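# Remove stained block from upright row, close the gap

## Task

Pull the yellow-brown stained block out of the row of edge-standing blocks and lay it flat on an empty part of the bench, well apart from the row; then push the remaining grey blocks together so they stand face to face with no gap; finally open the gripper and move the arms away.

## Robot and tools

ROBOT. Two arms, left_arm and right_arm, each ending in a parallel two-finger gripper. In the shared scene frame the origin lies on the table top midway between the arms, +z is up, +x reaches out over the table, and left_arm sits on the +y side (base near y = +0.300 m), right_arm on the -y side (base near y = -0.278 m). The arm names are labels only; they do not match left or right in any image. On each gripper the fingers point along its own +z axis and close along its own y axis. The reported end_effector_position is the point between the finger pads, about 1 cm short of the fingertips. Reported hand positions can be a little wrong, more so at long reach, and arms tend to stop a centimetre or more off target, usually low.

ROW FORMAT. Every command uses rows of 16 numbers: left_arm x, y, z, qw, qx, qy, qz, opening, then the same eight for right_arm. Both arms always appear, even if only one should move. x, y, z are an absolute gripper position in metres in the scene frame; qw, qx, qy, qz are an absolute orientation quaternion, w first. Opening runs from -1 (closed) to +1 (fully open, 0.094 m); it is a target, not a change. To keep an arm still, resend its exact pose from the last result before it stopped, with the opening it should keep; to hold an orientation, repeat one fixed quaternion rather than copying the drifting reported one.

execute_actions(actions): a list of up to 15 actions, run in order. Each action is a table of up to 15 rows; each row lasts one control step (1/30 s), and a short table repeats its last row to fill 15 steps. An empty list just returns the current state and images. Each step the target is clipped to within 70 mm and 16 degrees of the measured gripper pose, so a distant target may need several actions; after an action an arm continues only up to its last clipped pose. If any target lies more than 0.6 m from that gripper's current position along any of its axes, that action is refused for both arms; a malformed action, or a first action failing this check, cancels the whole call.

move(target, speed, blocking): target is one 16-number row of absolute poses; each gripper travels a straight line toward it, all arms finishing together, over 0.5 to 10 s (cut off at 10 s). speed is the top path speed in m/s, 0.002 to 0.5, default 0.25; rotation is capped at twice that in rad/s. Grippers turn the short way, lag and may overshoot the speed, especially near full extension, and do not avoid obstacles or each other. The opening is applied at the start. Faster moves and targets set deeper past a contact push harder. With blocking=false you get a result after 0.5 s while motion continues; until a result shows it ended, other moves and execute_actions are refused, so use wait(0) or stop. The result adds a move: line giving the ending (done, off_target, moving, held, fault) and limits; held means a check blocked the last step, limits=paced means the sent pose was clipped, limits=held means some steps were blocked and the arm may then speed up sharply. It also gives each gripper's distance from its target.

wait(seconds): 0 to 10 s; arms keep their last command; a running move continues and the wait ends early if it finishes. stop(): brakes a running move (needs some stopping distance); fingers keep moving. zoom_image(camera, region): camera is cam_high, cam_left_wrist or cam_right_wrist; region is [x0, y0, x1, y1] in pixels of that camera's last full 504x504 image, at most 504 by 504. read_manual(section): returns licence text only, default "licences". finished_scene(scene): ends the numbered scene for good; the goal must already hold and stay held.

RESULTS. A state line lists each arm's gripper position and quaternion. Hand target lines show where each controller is currently heading. grip_measured is the actual finger opening on the command scale; the final Joint positions value is the opening in metres. Each gripper's reading may be off by about 1 mm. Step readings list positions at some steps; HELD marks steps where an arm's command was held back. A pose unreachable line means the clearance check altered or blocked that arm's command. FAULT lines report an arm stop. Images arrive from cam_high, cam_left_wrist, cam_right_wrist in that order; calibration (intrinsics, distortion, world-to-camera transforms) is supplied, cam_high sits near (0.60, -0.52, 1.09) looking down; wrist camera poses follow the arm joints.

GRIPPING. To hold a block, command an opening roughly 0.03 below the current grip_measured; a smaller difference grips more gently. Pad force tops out near 50 to 62 N and spikes briefly on first contact. Parts may occasionally be tugged or nudged by outside disturbances, so grip firmly enough.

JOINT RANGES (rad): waist -2.618 to 3.054, shoulder 0 to 3.142, elbow 0 to 3.142, wrist pitch and wrist yaw -1.571 to 1.571, wrist roll -2.094 to 2.094. Elbows cannot fully straighten. A wrist camera mount adds bulk near the gripper.

AVOID. Knocking or placing anything off the table fails the job. Do not let the arms collide or press on each other. Avoid dropping the block, slamming into the bench, hard pushes on the row, and toppling blocks. Holding loads heats motors: MOTOR HOT warns from 75 C, at 90 C that arm stops for 10 s, at 100 C it goes limp and falls, all reported as OVER-TEMPERATURE FAULT. Keep motion smooth and brief, and leave the gripper open and clear at the end.

Each tool is called after "Call:" as name(argument=value, ...), one argument or row to a line, values as JSON.

## Session

Call:
execute_actions(
  actions=[],
)

Scene clock: 0.00 s.
left_arm: end_effector_position=(+0.3239, -0.2127, +0.1411) grip_measured=+1.000 end_effector_quat_wxyz=(+0.605, +0.335, +0.665, -0.283) | right_arm: end_effector_position=(+0.3345, -0.5635, +0.1782) grip_measured=+1.000 end_effector_quat_wxyz=(+0.605, +0.439, +0.632, -0.204)
Joint positions: left_arm=[-0.873  2.175  1.208  0.858 -0.156  0.012  0.094] | right_arm=[-0.345  1.618  0.705  0.711  0.415  0.365  0.094]
Joint velocities: left_arm=[-0.012  0.022 -0.007 -0.066  0.022  0.022  0.   ] | right_arm=[-0.002 -0.017 -0.007  0.022 -0.007  0.007  0.   ]
Hand target (left_arm): +0.324, -0.213, +0.140; +0.602, +0.335, +0.667, -0.282
Hand target (right_arm): +0.335, -0.564, +0.184; +0.610, +0.438, +0.628, -0.205

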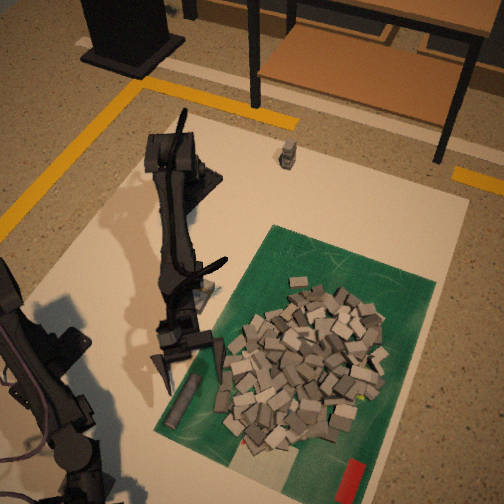

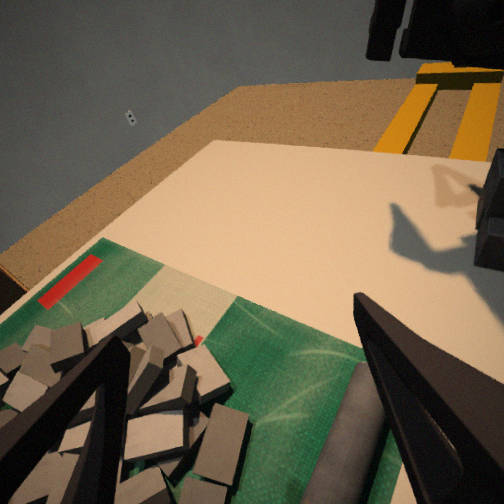

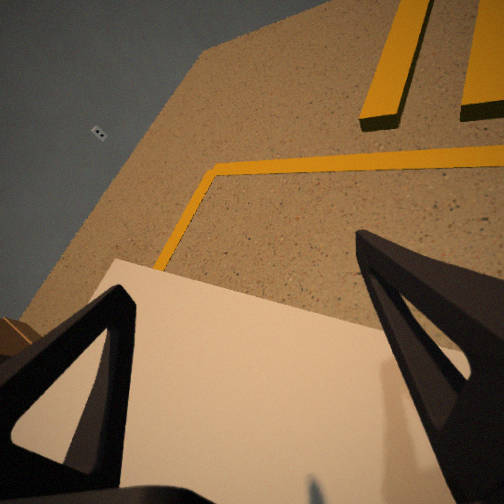

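Call:
move(
  target=[0.2,0.3,0.3,0,0.707,0.707,0,1, 0.3345,-0.5635,0.1782,0.605,0.439,0.632,-0.204,1],
)

Call:
zoom_image(
  camera="cam_high",
  region=[120,220,300,400],
)

Scene clock: 4.70 s.
left_arm: end_effector_position=(+0.2041, +0.2949, +0.3040) grip_measured=+1.000 end_effector_quat_wxyz=(+0.200, +0.670, +0.695, +0.170) | right_arm: end_effector_position=(+0.3345, -0.5635, +0.1782) grip_measured=+1.000 end_effector_quat_wxyz=(+0.605, +0.439, +0.632, -0.204)
Joint positions: left_arm=[ 0.183  1.049  1.553 -1.544  0.029  1.521  0.094] | right_arm=[-0.345  1.618  0.705  0.711  0.415  0.365  0.094]
Joint velocities: left_arm=[-0.017 -0.002 -0.007 -0.037 -0.037 -0.022  0.   ] | right_arm=[-0.007 -0.002 -0.012 -0.037 -0.081  0.022  0.   ]
Hand target (left_arm): +0.196, +0.295, +0.299; +0.190, +0.675, +0.693, +0.165
Hand target (right_arm): +0.335, -0.564, +0.178; +0.605, +0.439, +0.632, -0.204
Off the commanded pose (left_arm): 0.008 m, 30 deg; orientation clipped at the last step of the last action.
Off the commanded pose (right_arm): 0.000 m, 0 deg.
joint sent to its limit (left arm) — the command would take joint 4 (wrist pitch) past its lower limit, so that joint was sent only as far as its limit.
move: off_target (left_arm); limits=paced
camera_calibration (this result's frames):
cam_left_wrist: T_world_to_cam=[[-0.874437, 0.147246, -0.462255, 0.266143], [-0.171487, 0.797501, 0.578433, -0.34522], [0.45382, 0.585074, -0.672113, 0.0478041], [0, 0, 0, 1]] pos_world=[0.15183, 0.208156, 0.354842]

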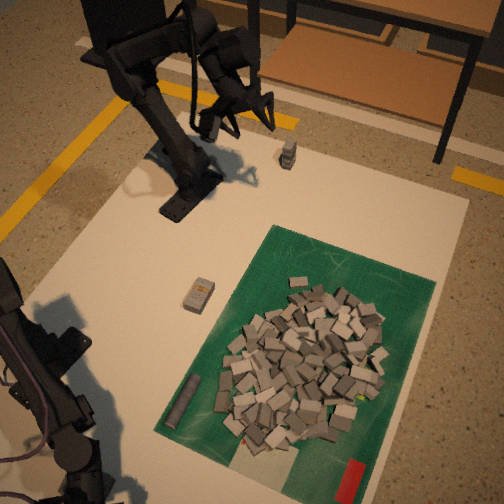

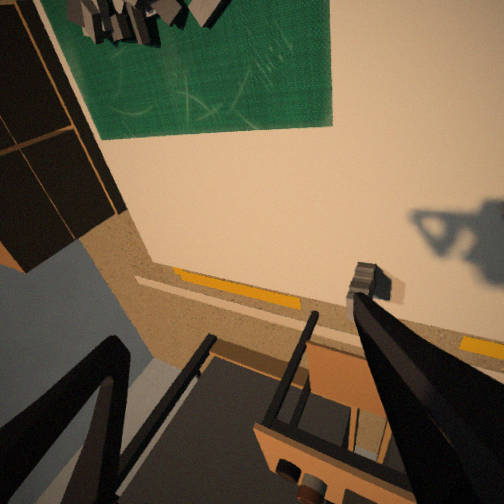

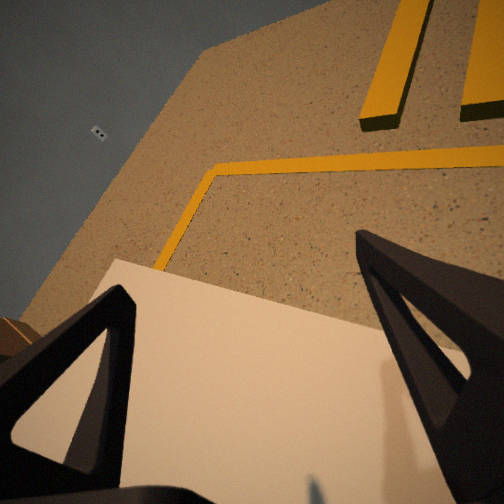

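Region (120, 220, 300, 400) of cam_high's 504x504 image, scaled by 2.800, with more detail than that image has.

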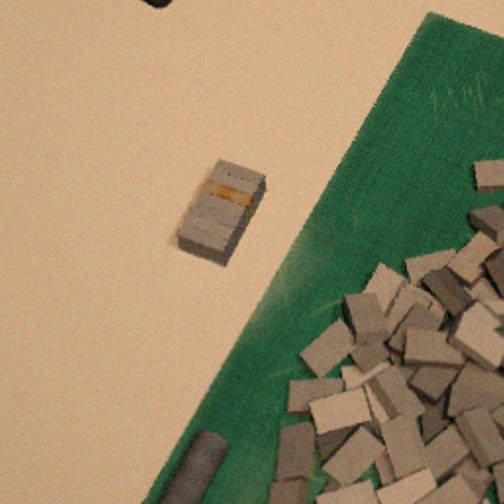

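Call:
move(
  target=[0.13,0.05,0.14,0,0.707,0.707,0,1, 0.3345,-0.5635,0.1782,0.605,0.439,0.632,-0.204,1],
)

Scene clock: 7.23 s.
left_arm: end_effector_position=(+0.1310, +0.0613, +0.1343) grip_measured=+1.000 end_effector_quat_wxyz=(-0.020, +0.706, +0.708, +0.013) | right_arm: end_effector_position=(+0.3345, -0.5635, +0.1782) grip_measured=+1.000 end_effector_quat_wxyz=(+0.605, +0.439, +0.632, -0.204)
Joint positions: left_arm=[-0.908  1.607  1.367 -1.376 -0.013  0.471  0.094] | right_arm=[-0.345  1.618  0.705  0.711  0.415  0.365  0.094]
Joint velocities: left_arm=[ 0.012  0.007 -0.002  0.007 -0.022  0.007  0.   ] | right_arm=[ 0.017  0.007 -0.002  0.007 -0.022 -0.037  0.   ]
Hand target (left_arm): +0.131, +0.052, +0.140; -0.006, +0.705, +0.709, -0.000
Hand target (right_arm): +0.335, -0.564, +0.178; +0.605, +0.439, +0.632, -0.204
Off the commanded pose (left_arm): 0.013 m, 3 deg.
Off the commanded pose (right_arm): 0.000 m, 0 deg.
move: off_target (left_arm)
camera_calibration (this result's frames):
cam_left_wrist: T_world_to_cam=[[-0.980647, 0.184387, 0.0658282, 0.0988608], [0.182898, 0.742789, 0.644059, -0.12514], [0.06986, 0.643635, -0.762138, 0.162433], [0, 0, 0, 1]] pos_world=[0.108488, -0.0298229, 0.197886]

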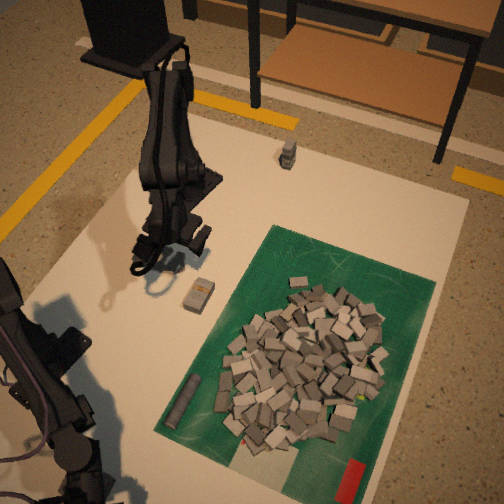

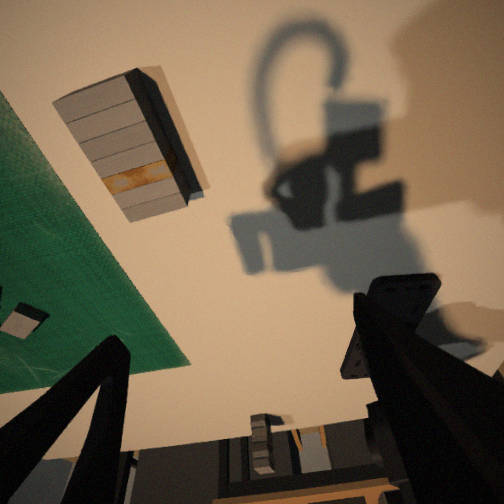

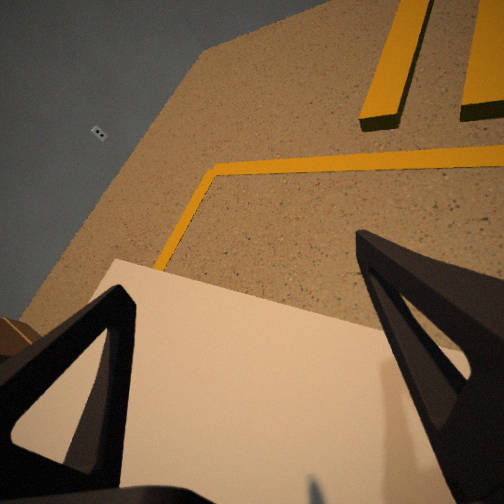

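Call:
move(
  target=[0.235,0.091,0.06,0,1,0,0,1, 0.3345,-0.5635,0.1782,0.605,0.439,0.632,-0.204,1],
)

Call:
zoom_image(
  camera="cam_high",
  region=[140,200,280,340],
)

Scene clock: 12.13 s.
left_arm: end_effector_position=(+0.2371, +0.0886, +0.0676) grip_measured=+1.000 end_effector_quat_wxyz=(-0.029, +0.990, +0.125, +0.052) | right_arm: end_effector_position=(+0.3345, -0.5635, +0.1782) grip_measured=+1.000 end_effector_quat_wxyz=(+0.605, +0.439, +0.632, -0.204)
Joint positions: left_arm=[-0.62   1.745  1.249 -1.059 -0.117  2.084  0.094] | right_arm=[-0.345  1.618  0.705  0.711  0.415  0.365  0.094]
Joint velocities: left_arm=[-0.012 -0.012 -0.007  0.007  0.037 -0.037  0.   ] | right_arm=[ 0.007  0.012  0.002 -0.066 -0.081  0.007  0.   ]
Hand target (left_arm): +0.234, +0.092, +0.060; -0.044, +0.991, +0.117, +0.048
Hand target (right_arm): +0.335, -0.564, +0.178; +0.605, +0.439, +0.632, -0.204
Off the commanded pose (left_arm): 0.008 m, 16 deg.
Off the commanded pose (right_arm): 0.000 m, 0 deg.
joint sent to its limit (left arm) — the command would take joint 6 (wrist roll) past its upper limit, so that joint was sent only as far as its limit.
move: off_target (left_arm)
camera_calibration (this result's frames):
cam_left_wrist: T_world_to_cam=[[-0.0667436, 0.991546, 0.111275, -0.0890035], [0.729673, -0.0275595, 0.68324, -0.185907], [0.680531, 0.126796, -0.721665, -0.0151426], [0, 0, 0, 1]] pos_world=[0.140016, 0.0850476, 0.125995]

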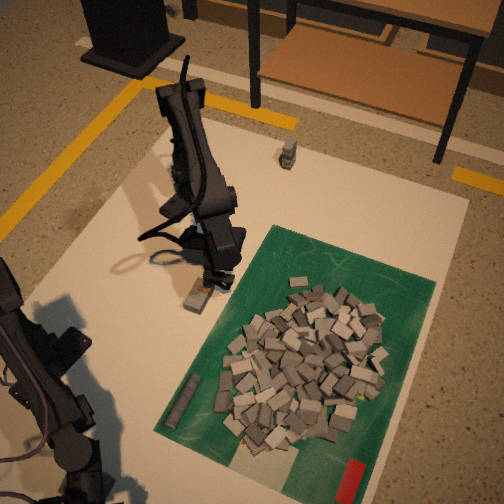

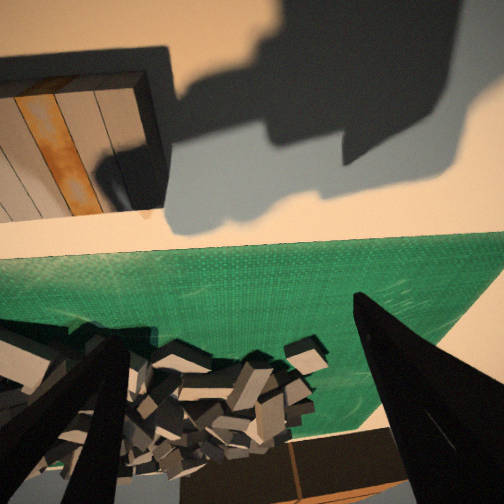

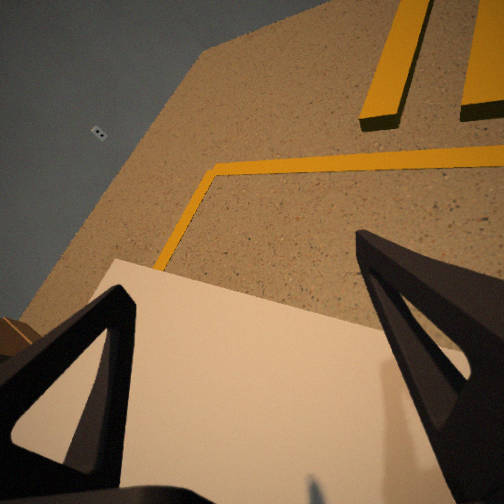

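Region (140, 200, 280, 340) of cam_high's 504x504 image, scaled by 3.600, with more detail than that image has.

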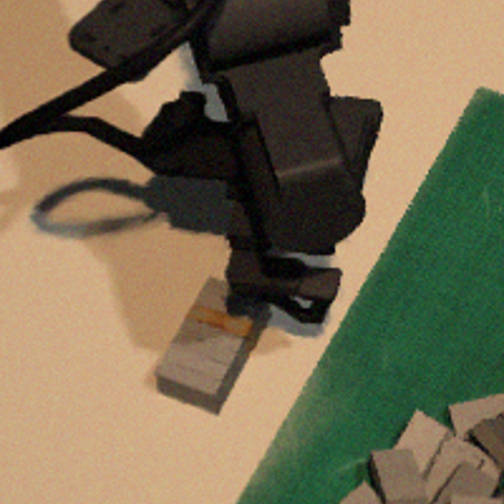

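Call:
move(
  target=[0.145,0.082,0.06,0,0,1,0,1, 0.3345,-0.5635,0.1782,0.605,0.439,0.632,-0.204,1],
)

Scene clock: 22.47 s.
left_arm: end_effector_position=(+0.1490, +0.0806, +0.0594) grip_measured=+1.000 end_effector_quat_wxyz=(-0.002, +0.001, +1.000, +0.007) | right_arm: end_effector_position=(+0.3345, -0.5635, +0.1782) grip_measured=+1.000 end_effector_quat_wxyz=(+0.605, +0.439, +0.632, -0.204)
Joint positions: left_arm=[-0.808  1.592  1.051 -1.044 -0.005 -0.994  0.094] | right_arm=[-0.345  1.618  0.705  0.711  0.415  0.365  0.094]
Joint velocities: left_arm=[-0.042  0.007  0.012  0.037 -0.007  0.037  0.   ] | right_arm=[ 0.012  0.002 -0.012 -0.051 -0.037  0.037  0.   ]
Hand target (left_arm): +0.145, +0.081, +0.060; -0.001, -0.000, +1.000, +0.001
Hand target (right_arm): +0.335, -0.564, +0.178; +0.605, +0.439, +0.632, -0.204
Off the commanded pose (left_arm): 0.004 m, 1 deg.
Off the commanded pose (right_arm): 0.000 m, 0 deg.
move: done
camera_calibration (this result's frames):
cam_left_wrist: T_world_to_cam=[[-0.192126, -0.980773, 0.0342262, 0.0962345], [-0.768794, 0.172094, 0.615906, 0.0949166], [-0.609954, 0.0920184, -0.787076, 0.238857], [0, 0, 0, 1]] pos_world=[0.237152, 0.0560704, 0.126245]

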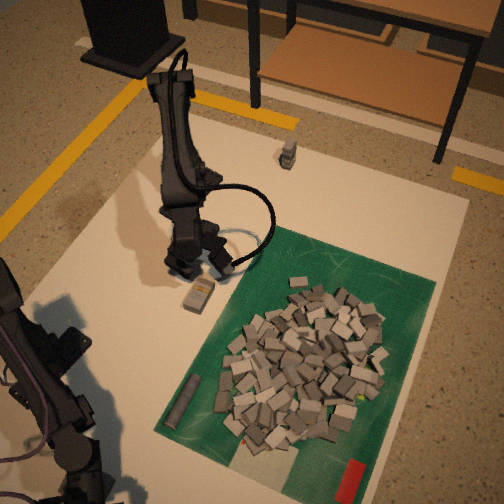

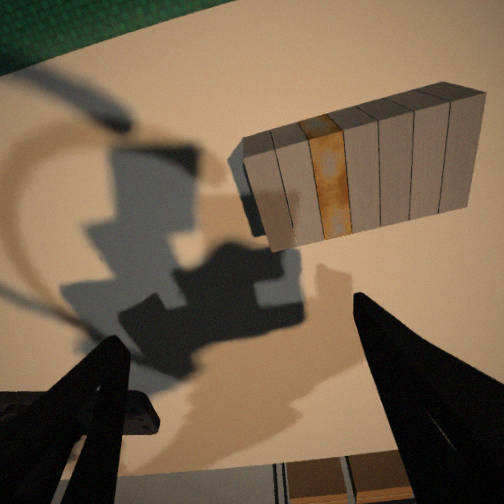

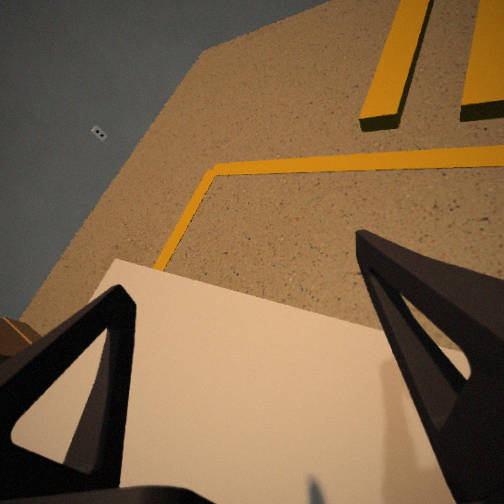

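Call:
move(
  target=[0.125,0.080,0.06,0,0,1,0,1, 0.3345,-0.5635,0.1782,0.605,0.439,0.632,-0.204,1],
)

Call:
move(
  target=[0.125,0.080,0.024,0,0,1,0,1, 0.3345,-0.5635,0.1782,0.605,0.439,0.632,-0.204,1],
  speed=0.08,
)

Call:
wait(
  seconds=0,
)

Scene clock: 23.93 s.
left_arm: end_effector_position=(+0.1288, +0.0778, +0.0596) grip_measured=+1.000 end_effector_quat_wxyz=(-0.000, +0.002, +1.000, +0.005) | right_arm: end_effector_position=(+0.3345, -0.5635, +0.1782) grip_measured=+1.000 end_effector_quat_wxyz=(+0.605, +0.439, +0.632, -0.204)
Joint positions: left_arm=[-0.879  1.556  1.016 -1.039 -0.004 -1.064  0.094] | right_arm=[-0.345  1.618  0.705  0.711  0.415  0.365  0.094]
Joint velocities: left_arm=[-0.017 -0.012  0.002 -0.037 -0.007 -0.007  0.   ] | right_arm=[-0.017 -0.007 -0.007 -0.037 -0.022  0.066  0.   ]
Hand target (left_arm): +0.125, +0.080, +0.060; -0.000, +0.000, +1.000, +0.001
Hand target (right_arm): +0.335, -0.564, +0.178; +0.605, +0.439, +0.632, -0.204
Off the commanded pose (left_arm): 0.004 m, 1 deg.
Off the commanded pose (right_arm): 0.000 m, 0 deg.
move: done
camera_calibration (this result's frames):
cam_left_wrist: T_world_to_cam=[[-0.193717, -0.980285, 0.0389234, 0.0894899], [-0.770254, 0.176544, 0.612813, 0.0797924], [-0.607604, 0.0887312, -0.789268, 0.227046], [0, 0, 0, 1]] pos_world=[0.21675, 0.0534927, 0.126819]

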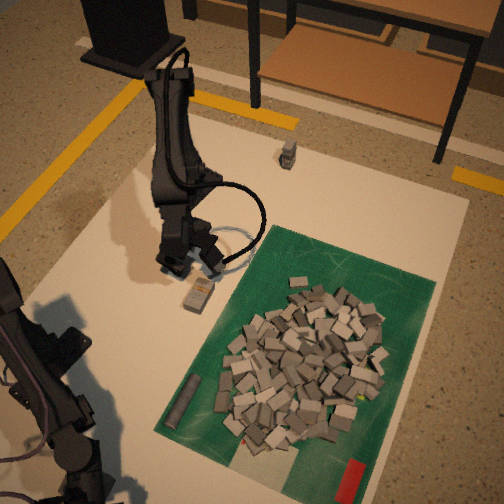

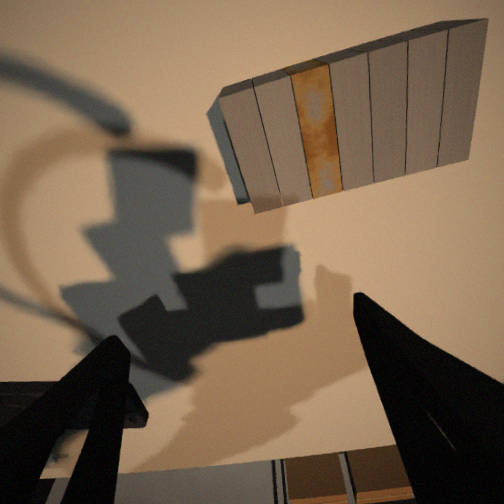

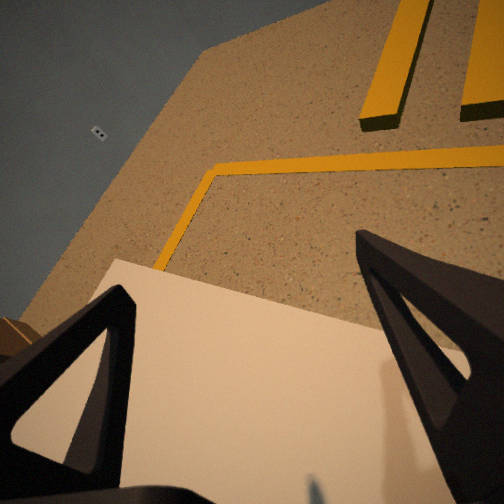

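Scene clock: 24.93 s.
left_arm: end_effector_position=(+0.1290, +0.0775, +0.0310) grip_measured=+1.000 end_effector_quat_wxyz=(+0.006, -0.000, +1.000, -0.008) | right_arm: end_effector_position=(+0.3345, -0.5635, +0.1782) grip_measured=+1.000 end_effector_quat_wxyz=(+0.605, +0.439, +0.632, -0.204)
Joint positions: left_arm=[-0.879  1.571  0.91  -0.89  -0.004 -1.068  0.094] | right_arm=[-0.345  1.618  0.705  0.711  0.415  0.365  0.094]
Joint velocities: left_arm=[-0.012 -0.002 -0.002  0.007 -0.022 -0.022  0.   ] | right_arm=[-0.007 -0.012 -0.007  0.022 -0.037 -0.007  0.   ]
Hand target (left_arm): +0.125, +0.080, +0.024; -0.000, -0.000, +1.000, +0.000
Hand target (right_arm): +0.335, -0.564, +0.178; +0.605, +0.439, +0.632, -0.204
Off the commanded pose (left_arm): 0.008 m, 1 deg.
Off the commanded pose (right_arm): 0.000 m, 0 deg.
move: done
camera_calibration (this result's frames):
cam_left_wrist: T_world_to_cam=[[-0.191029, -0.979714, 0.0605616, 0.0892699], [-0.779117, 0.188866, 0.597751, 0.0981279], [-0.597063, 0.0670028, -0.799391, 0.205282], [0, 0, 0, 1]] pos_world=[0.216073, 0.0551715, 0.100038]

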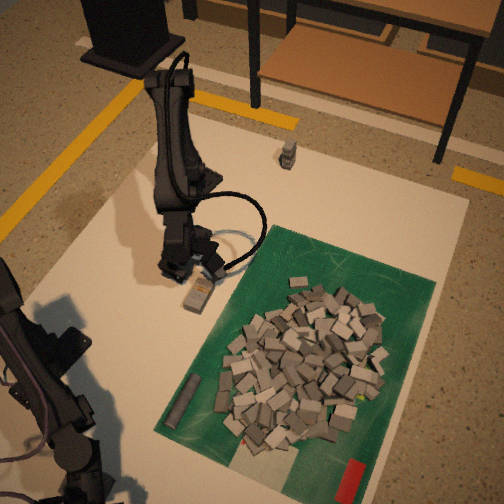

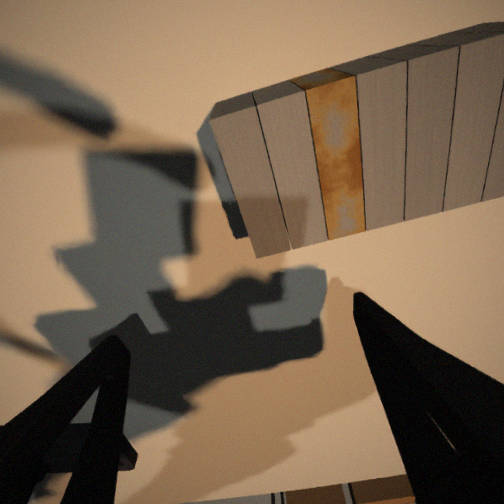

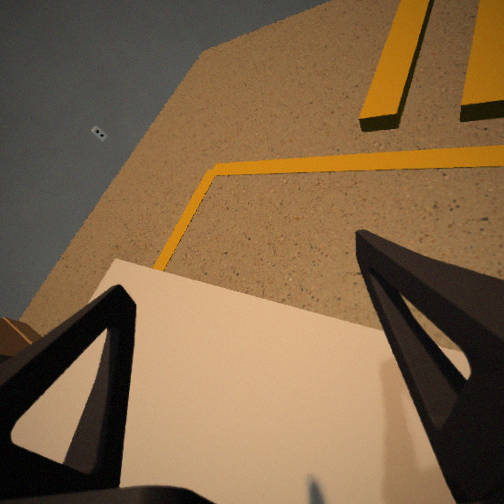

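Scene clock: 24.93 s.
left_arm: end_effector_position=(+0.1290, +0.0775, +0.0310) grip_measured=+1.000 end_effector_quat_wxyz=(+0.006, -0.000, +1.000, -0.008) | right_arm: end_effector_position=(+0.3345, -0.5635, +0.1782) grip_measured=+1.000 end_effector_quat_wxyz=(+0.605, +0.439, +0.632, -0.204)
Joint positions: left_arm=[-0.879  1.571  0.91  -0.89  -0.004 -1.068  0.094] | right_arm=[-0.345  1.618  0.705  0.711  0.415  0.365  0.094]
Joint velocities: left_arm=[-0.012 -0.002 -0.002  0.007 -0.022 -0.022  0.   ] | right_arm=[-0.007 -0.012 -0.007  0.022 -0.037 -0.007  0.   ]
Hand target (left_arm): +0.125, +0.080, +0.024; -0.000, -0.000, +1.000, +0.000
Hand target (right_arm): +0.335, -0.564, +0.178; +0.605, +0.439, +0.632, -0.204
Off the commanded pose (left_arm): 0.008 m, 1 deg.
Off the commanded pose (right_arm): 0.000 m, 0 deg.
camera_calibration (this result's frames):
cam_left_wrist: T_world_to_cam=[[-0.191029, -0.979714, 0.0605616, 0.0892699], [-0.779117, 0.188866, 0.597751, 0.0981279], [-0.597063, 0.0670028, -0.799391, 0.205282], [0, 0, 0, 1]] pos_world=[0.216073, 0.0551715, 0.100038]

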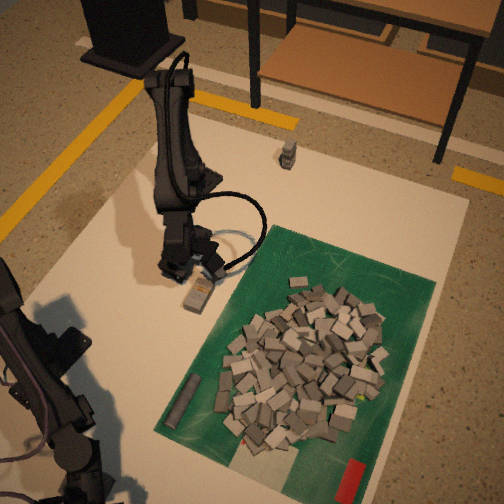

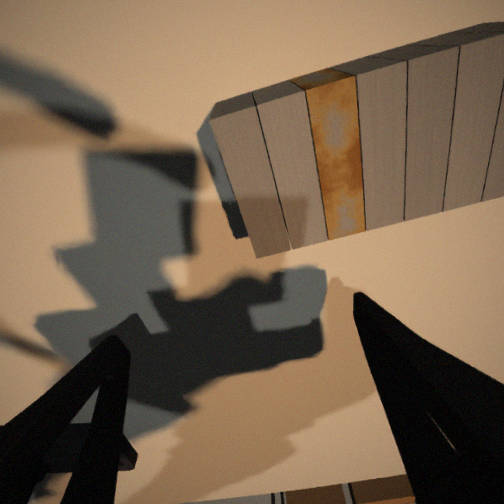

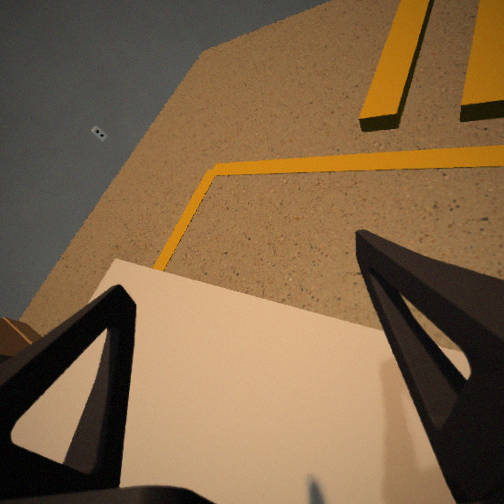

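Call:
move(
  target=[0.125,0.084,0.014,0,0,1,0,1, 0.3345,-0.5635,0.1782,0.605,0.439,0.632,-0.204,1],
  speed=0.05,
)

Call:
move(
  target=[0.168,0.086,0.014,0,0,1,0,1, 0.3345,-0.5635,0.1782,0.605,0.439,0.632,-0.204,1],
  speed=0.03,
)

Scene clock: 26.07 s.
left_arm: end_effector_position=(+0.1277, +0.0799, +0.0226) grip_measured=+1.000 end_effector_quat_wxyz=(+0.008, -0.000, +1.000, -0.010) | right_arm: end_effector_position=(+0.3345, -0.5635, +0.1782) grip_measured=+1.000 end_effector_quat_wxyz=(+0.605, +0.439, +0.632, -0.204)
Joint positions: left_arm=[-0.879  1.571  0.873 -0.848 -0.004 -1.068  0.094] | right_arm=[-0.345  1.618  0.705  0.711  0.415  0.365  0.094]
Joint velocities: left_arm=[-0.017 -0.012 -0.012  0.066  0.022 -0.095  0.   ] | right_arm=[ 0.002 -0.012 -0.007 -0.007  0.037  0.051  0.   ]
Hand target (left_arm): +0.125, +0.084, +0.014; +0.000, -0.000, +1.000, +0.000
Hand target (right_arm): +0.335, -0.564, +0.178; +0.605, +0.439, +0.632, -0.204
Off the commanded pose (left_arm): 0.010 m, 1 deg.
Off the commanded pose (right_arm): 0.000 m, 0 deg.
move: done
camera_calibration (this result's frames):
cam_left_wrist: T_world_to_cam=[[-0.191178, -0.979443, 0.06436, 0.0917921], [-0.780544, 0.191457, 0.595059, 0.101711], [-0.595149, 0.0635264, -0.801101, 0.197674], [0, 0, 0, 1]] pos_world=[0.214585, 0.0578743, 0.091925]

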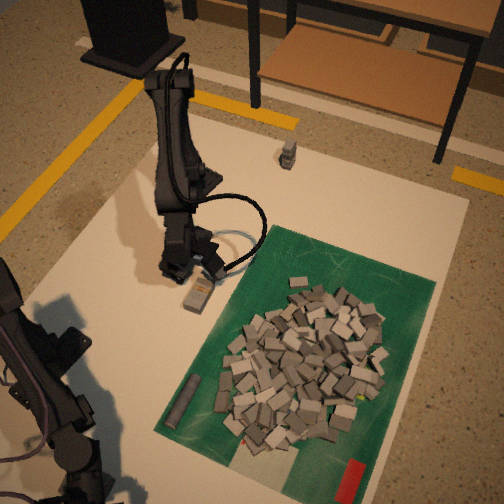

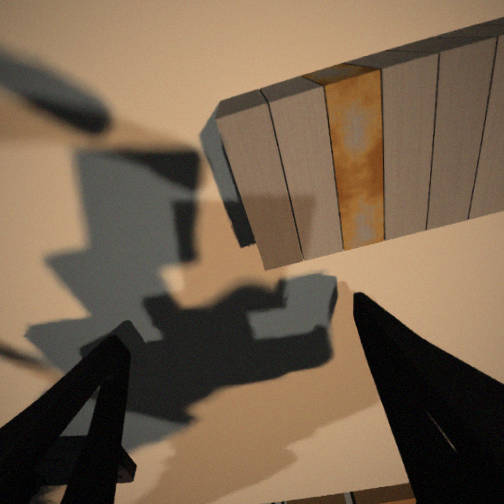

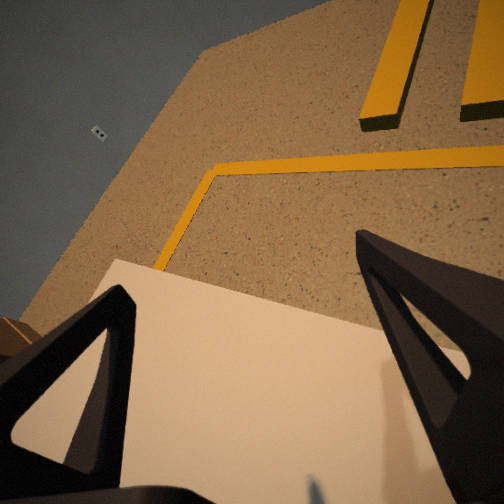

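Scene clock: 27.70 s.
left_arm: end_effector_position=(+0.1529, +0.0903, +0.0143) grip_measured=+1.000 end_effector_quat_wxyz=(-0.019, +0.009, +1.000, -0.001) | right_arm: end_effector_position=(+0.3345, -0.5635, +0.1782) grip_measured=+1.000 end_effector_quat_wxyz=(+0.605, +0.439, +0.632, -0.204)
Joint positions: left_arm=[-0.749  1.647  0.914 -0.859  0.031 -0.919  0.094] | right_arm=[-0.345  1.618  0.705  0.711  0.415  0.365  0.094]
Joint velocities: left_arm=[-0.017 -0.017 -0.007  0.066 -0.022  0.051  0.   ] | right_arm=[-0.007 -0.012 -0.007  0.007 -0.007  0.051  0.   ]
Hand target (left_arm): +0.167, +0.086, +0.015; +0.000, -0.000, +1.000, -0.001
Hand target (right_arm): +0.335, -0.564, +0.178; +0.605, +0.439, +0.632, -0.204
Off the commanded pose (left_arm): 0.016 m, 2 deg.
Off the commanded pose (right_arm): 0.000 m, 0 deg.
move: off_target (left_arm)
camera_calibration (this result's frames):
cam_left_wrist: T_world_to_cam=[[-0.205993, -0.976866, 0.0574403, 0.109474], [-0.744571, 0.194556, 0.638562, 0.117933], [-0.634965, 0.0887706, -0.767424, 0.208694], [0, 0, 0, 1]] pos_world=[0.242874, 0.065471, 0.0785614]

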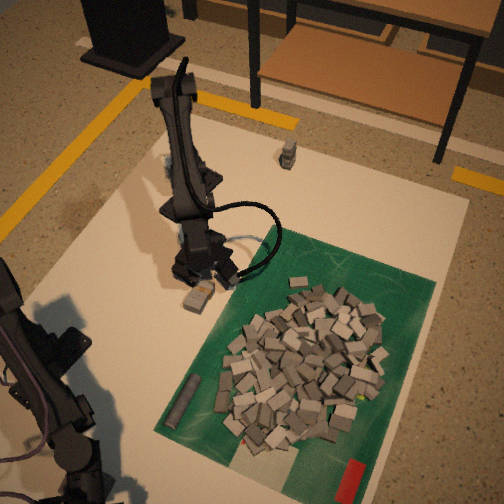

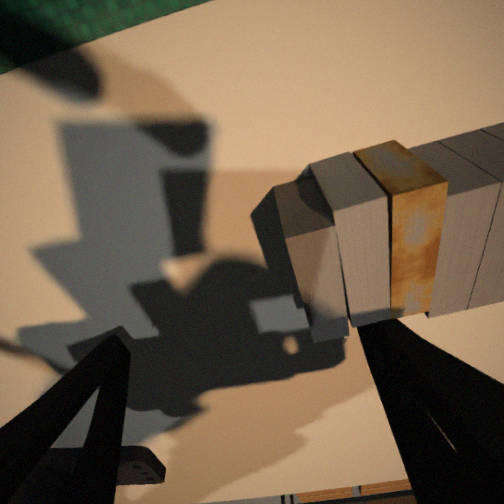

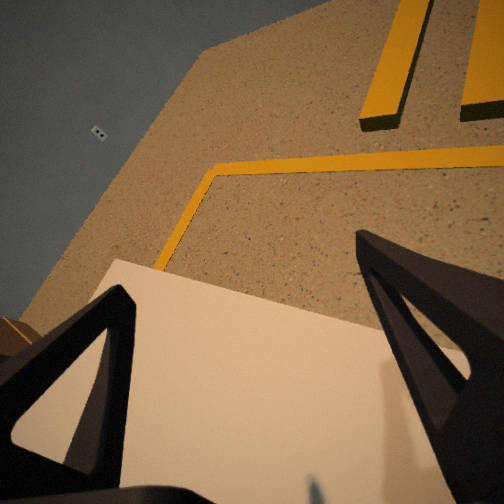

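Call:
move(
  target=[0.14,0.078,0.024,0,0,1,0,1, 0.3345,-0.5635,0.1782,0.605,0.439,0.632,-0.204,1],
  speed=0.03,
)

Scene clock: 29.13 s.
left_arm: end_effector_position=(+0.1362, +0.0818, +0.0143) grip_measured=+1.000 end_effector_quat_wxyz=(-0.015, +0.001, +1.000, +0.008) | right_arm: end_effector_position=(+0.3345, -0.5635, +0.1782) grip_measured=+1.000 end_effector_quat_wxyz=(+0.605, +0.439, +0.632, -0.204)
Joint positions: left_arm=[-0.831  1.647  0.914 -0.867  0.018 -1.017  0.094] | right_arm=[-0.345  1.618  0.705  0.711  0.415  0.365  0.094]
Joint velocities: left_arm=[ 0.017 -0.002  0.012 -0.051  0.022  0.007  0.   ] | right_arm=[ 0.002  0.022 -0.007 -0.081 -0.037  0.022  0.   ]
Hand target (left_arm): +0.140, +0.078, +0.024; -0.000, -0.000, +1.000, +0.000
Hand target (right_arm): +0.335, -0.564, +0.178; +0.605, +0.439, +0.632, -0.204
Off the commanded pose (left_arm): 0.011 m, 2 deg.
Off the commanded pose (right_arm): 0.000 m, 0 deg.
move: off_target (left_arm)
camera_calibration (this result's frames):
cam_left_wrist: T_world_to_cam=[[-0.191382, -0.980744, 0.0389247, 0.0963326], [-0.751664, 0.171951, 0.636737, 0.110021], [-0.631169, 0.0926014, -0.770098, 0.198061], [0, 0, 0, 1]] pos_world=[0.226145, 0.0572187, 0.0787223]

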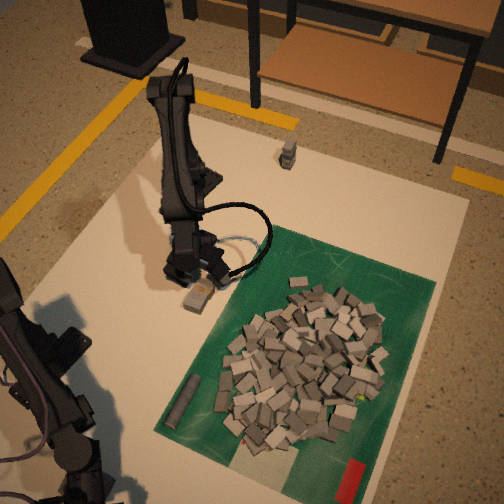

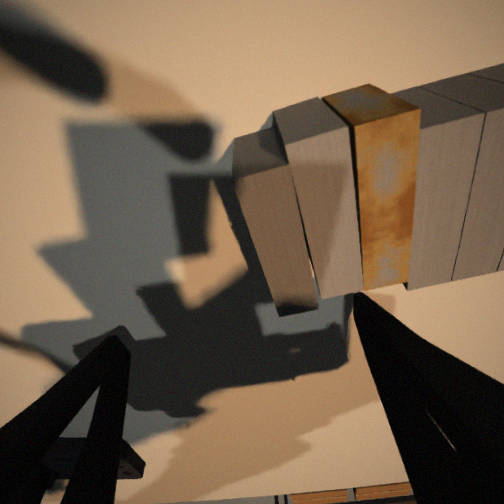

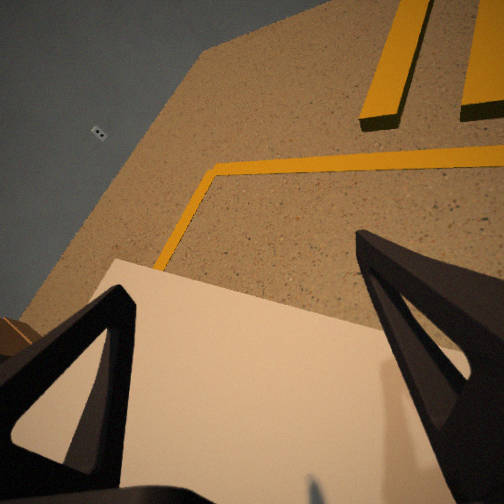

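Call:
move(
  target=[0.15,0.070,0.03,0,0,1,0,1, 0.3345,-0.5635,0.1782,0.605,0.439,0.632,-0.204,1],
  speed=0.03,
)

Scene clock: 30.60 s.
left_arm: end_effector_position=(+0.1433, +0.0707, +0.0264) grip_measured=+1.000 end_effector_quat_wxyz=(-0.007, +0.002, +1.000, -0.004) | right_arm: end_effector_position=(+0.3345, -0.5635, +0.1782) grip_measured=+1.000 end_effector_quat_wxyz=(+0.605, +0.439, +0.632, -0.204)
Joint positions: left_arm=[-0.831  1.647  0.969 -0.893  0.017 -1.016  0.094] | right_arm=[-0.345  1.618  0.705  0.711  0.415  0.365  0.094]
Joint velocities: left_arm=[-0.002  0.002 -0.007 -0.066  0.007 -0.022  0.   ] | right_arm=[-0.002  0.012  0.002 -0.037 -0.051 -0.051  0.   ]
Hand target (left_arm): +0.150, +0.070, +0.030; +0.000, +0.000, +1.000, -0.000
Hand target (right_arm): +0.335, -0.564, +0.178; +0.605, +0.439, +0.632, -0.204
Off the commanded pose (left_arm): 0.008 m, 1 deg.
Off the commanded pose (right_arm): 0.000 m, 0 deg.
move: done
camera_calibration (this result's frames):
cam_left_wrist: T_world_to_cam=[[-0.192929, -0.979427, 0.0591667, 0.0858632], [-0.761562, 0.187491, 0.620379, 0.110341], [-0.61871, 0.0746301, -0.782067, 0.2127], [0, 0, 0, 1]] pos_world=[0.232197, 0.0475349, 0.0928118]

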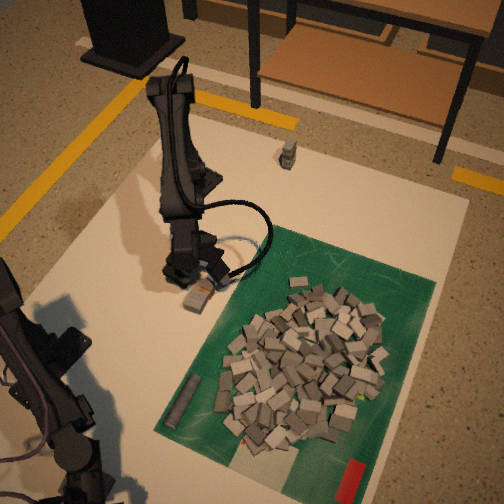

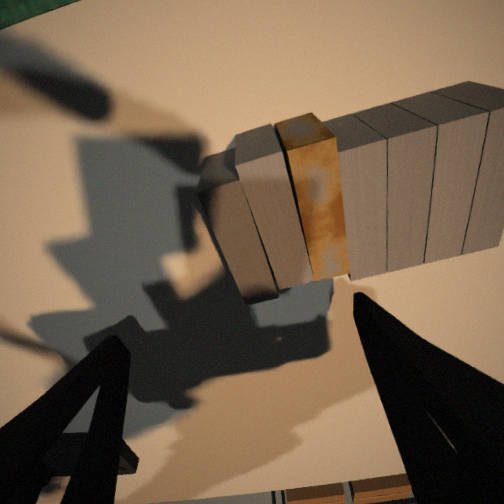

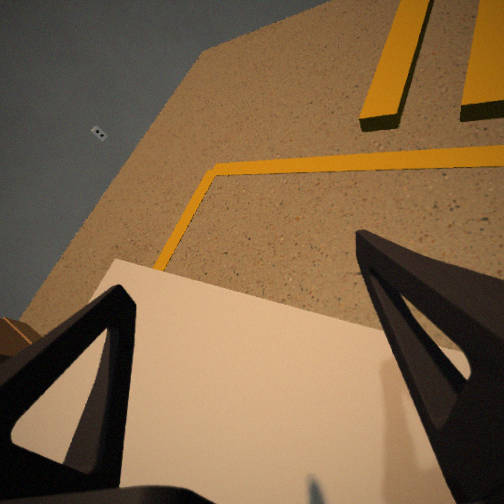

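Call:
move(
  target=[0.15,0.070,0.03,0,0,1,0,0.62, 0.3345,-0.5635,0.1782,0.605,0.439,0.632,-0.204,1],
)

Call:
move(
  target=[0.165,0.070,0.028,0,0,1,0,0.62, 0.3345,-0.5635,0.1782,0.605,0.439,0.632,-0.204,1],
  speed=0.03,
)

Scene clock: 31.63 s.
left_arm: end_effector_position=(+0.1429, +0.0714, +0.0264) grip_measured=+0.622 end_effector_quat_wxyz=(-0.008, +0.002, +1.000, -0.003) | right_arm: end_effector_position=(+0.3345, -0.5635, +0.1782) grip_measured=+1.000 end_effector_quat_wxyz=(+0.605, +0.439, +0.632, -0.204)
Joint positions: left_arm=[-0.831  1.647  0.969 -0.896  0.017 -1.016  0.076] | right_arm=[-0.345  1.618  0.705  0.711  0.415  0.365  0.094]
Joint velocities: left_arm=[-0.012  0.027  0.002  0.022 -0.037 -0.11  -0.001] | right_arm=[-0.007 -0.002 -0.022  0.037 -0.037 -0.037  0.   ]
Hand target (left_arm): +0.150, +0.070, +0.030; +0.000, -0.000, +1.000, -0.000
Hand target (right_arm): +0.335, -0.564, +0.178; +0.605, +0.439, +0.632, -0.204
Off the commanded pose (left_arm): 0.008 m, 1 deg.
Off the commanded pose (right_arm): 0.000 m, 0 deg.
move: done
camera_calibration (this result's frames):
cam_left_wrist: T_world_to_cam=[[-0.192845, -0.979608, 0.0563914, 0.0866088], [-0.760646, 0.185551, 0.622084, 0.109863], [-0.619862, 0.0770719, -0.780917, 0.212363], [0, 0, 0, 1]] pos_world=[0.231905, 0.0480902, 0.0926096]

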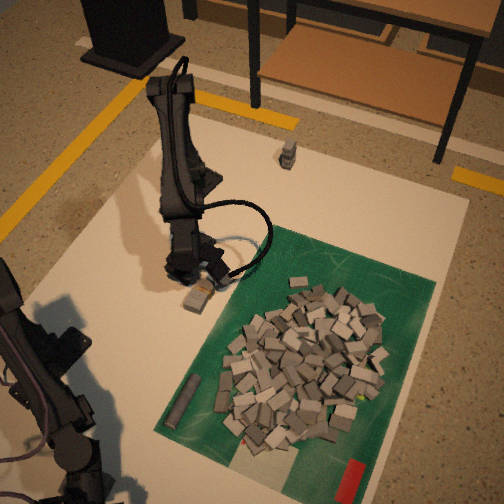

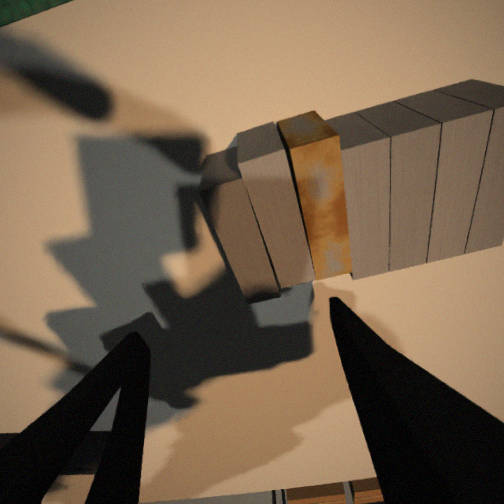

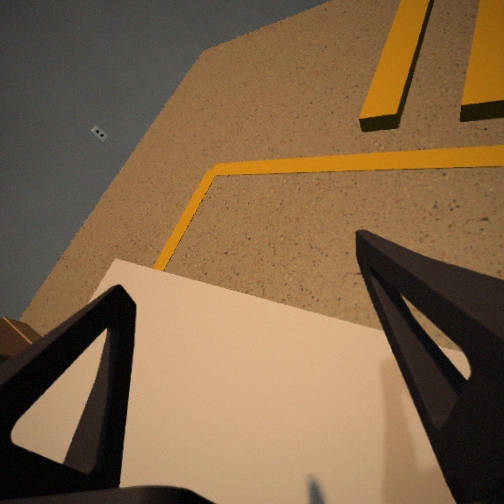

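Scene clock: 32.60 s.
left_arm: end_effector_position=(+0.1572, +0.0725, +0.0264) grip_measured=+0.622 end_effector_quat_wxyz=(-0.008, +0.000, +1.000, -0.004) | right_arm: end_effector_position=(+0.3345, -0.5635, +0.1782) grip_measured=+1.000 end_effector_quat_wxyz=(+0.605, +0.439, +0.632, -0.204)
Joint positions: left_arm=[-0.785  1.671  0.995 -0.897  0.016 -0.973  0.076] | right_arm=[-0.345  1.618  0.705  0.711  0.415  0.365  0.094]
Joint velocities: left_arm=[-0.012  0.002 -0.002  0.081  0.037  0.022  0.001] | right_arm=[-0.012  0.012 -0.007  0.007 -0.007 -0.066  0.   ]
Hand target (left_arm): +0.165, +0.070, +0.028; +0.000, +0.000, +1.000, -0.001
Hand target (right_arm): +0.335, -0.564, +0.178; +0.605, +0.439, +0.632, -0.204
Off the commanded pose (left_arm): 0.008 m, 1 deg.
Off the commanded pose (right_arm): 0.000 m, 0 deg.
move: done
camera_calibration (this result's frames):
cam_left_wrist: T_world_to_cam=[[-0.189931, -0.980092, 0.0578364, 0.0899009], [-0.762092, 0.184312, 0.620681, 0.120934], [-0.618985, 0.0738098, -0.781927, 0.221259], [0, 0, 0, 1]] pos_world=[0.246194, 0.0494905, 0.0927475]

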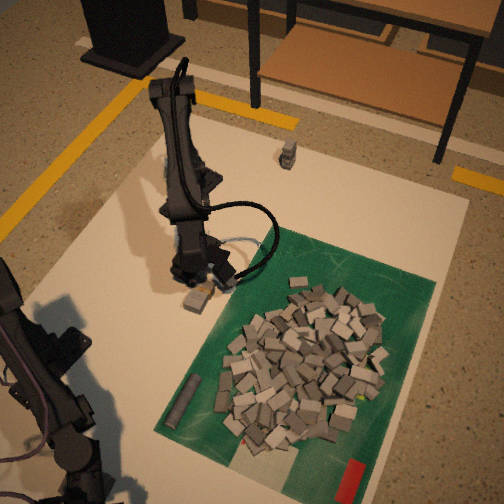

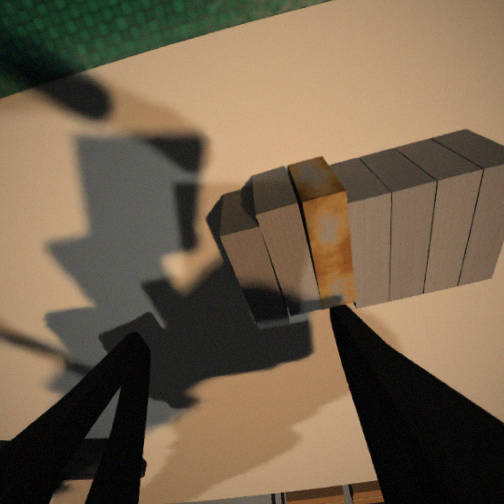

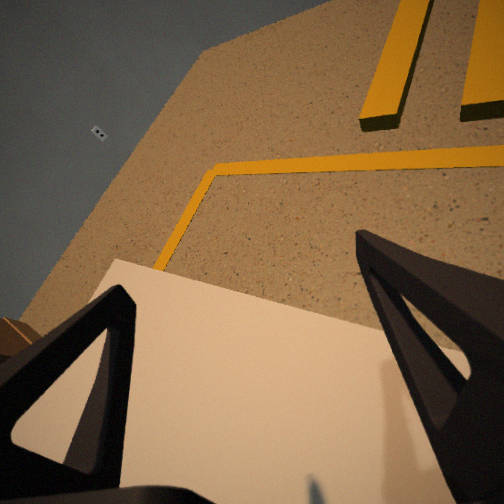

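Call:
move(
  target=[0.192,0.071,0.028,0,0,1,0,0.58, 0.3345,-0.5635,0.1782,0.605,0.439,0.632,-0.204,1],
  speed=0.03,
)

Scene clock: 34.27 s.
left_arm: end_effector_position=(+0.1816, +0.0741, +0.0265) grip_measured=+0.582 end_effector_quat_wxyz=(-0.012, +0.002, +1.000, -0.002) | right_arm: end_effector_position=(+0.3345, -0.5635, +0.1782) grip_measured=+1.000 end_effector_quat_wxyz=(+0.605, +0.439, +0.632, -0.204)
Joint positions: left_arm=[-0.708  1.726  1.058 -0.915  0.021 -0.893  0.074] | right_arm=[-0.345  1.618  0.705  0.711  0.415  0.365  0.094]
Joint velocities: left_arm=[ 0.012 -0.002 -0.002  0.037  0.022  0.037 -0.001] | right_arm=[ 0.002  0.012 -0.007 -0.081  0.037  0.037  0.   ]
Hand target (left_arm): +0.192, +0.071, +0.028; +0.000, -0.000, +1.000, -0.001
Hand target (right_arm): +0.335, -0.564, +0.178; +0.605, +0.439, +0.632, -0.204
Off the commanded pose (left_arm): 0.011 m, 1 deg.
Off the commanded pose (right_arm): 0.000 m, 0 deg.
move: off_target (left_arm)
camera_calibration (this result's frames):
cam_left_wrist: T_world_to_cam=[[-0.192357, -0.979683, 0.0567383, 0.0965234], [-0.755927, 0.184795, 0.628033, 0.137758], [-0.625759, 0.0779163, -0.776115, 0.237063], [0, 0, 0, 1]] pos_world=[0.271046, 0.0506343, 0.0919949]

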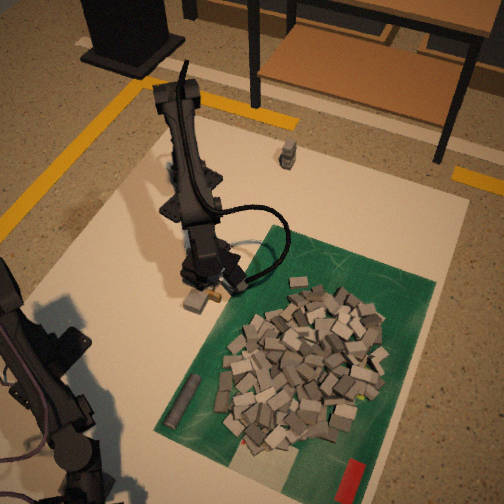

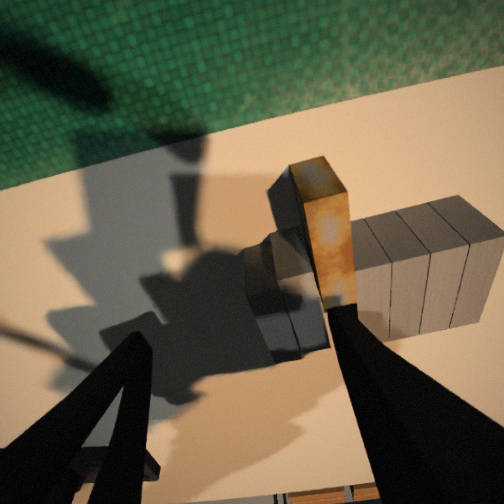

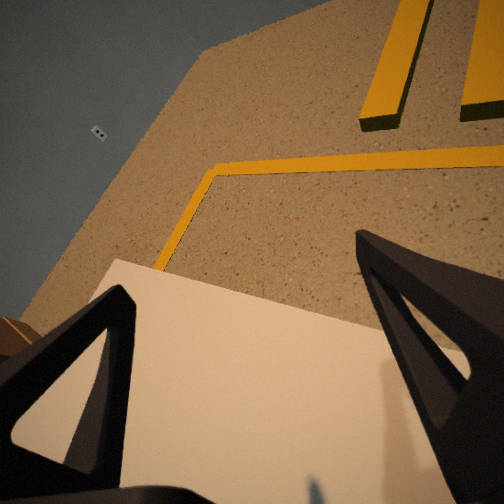

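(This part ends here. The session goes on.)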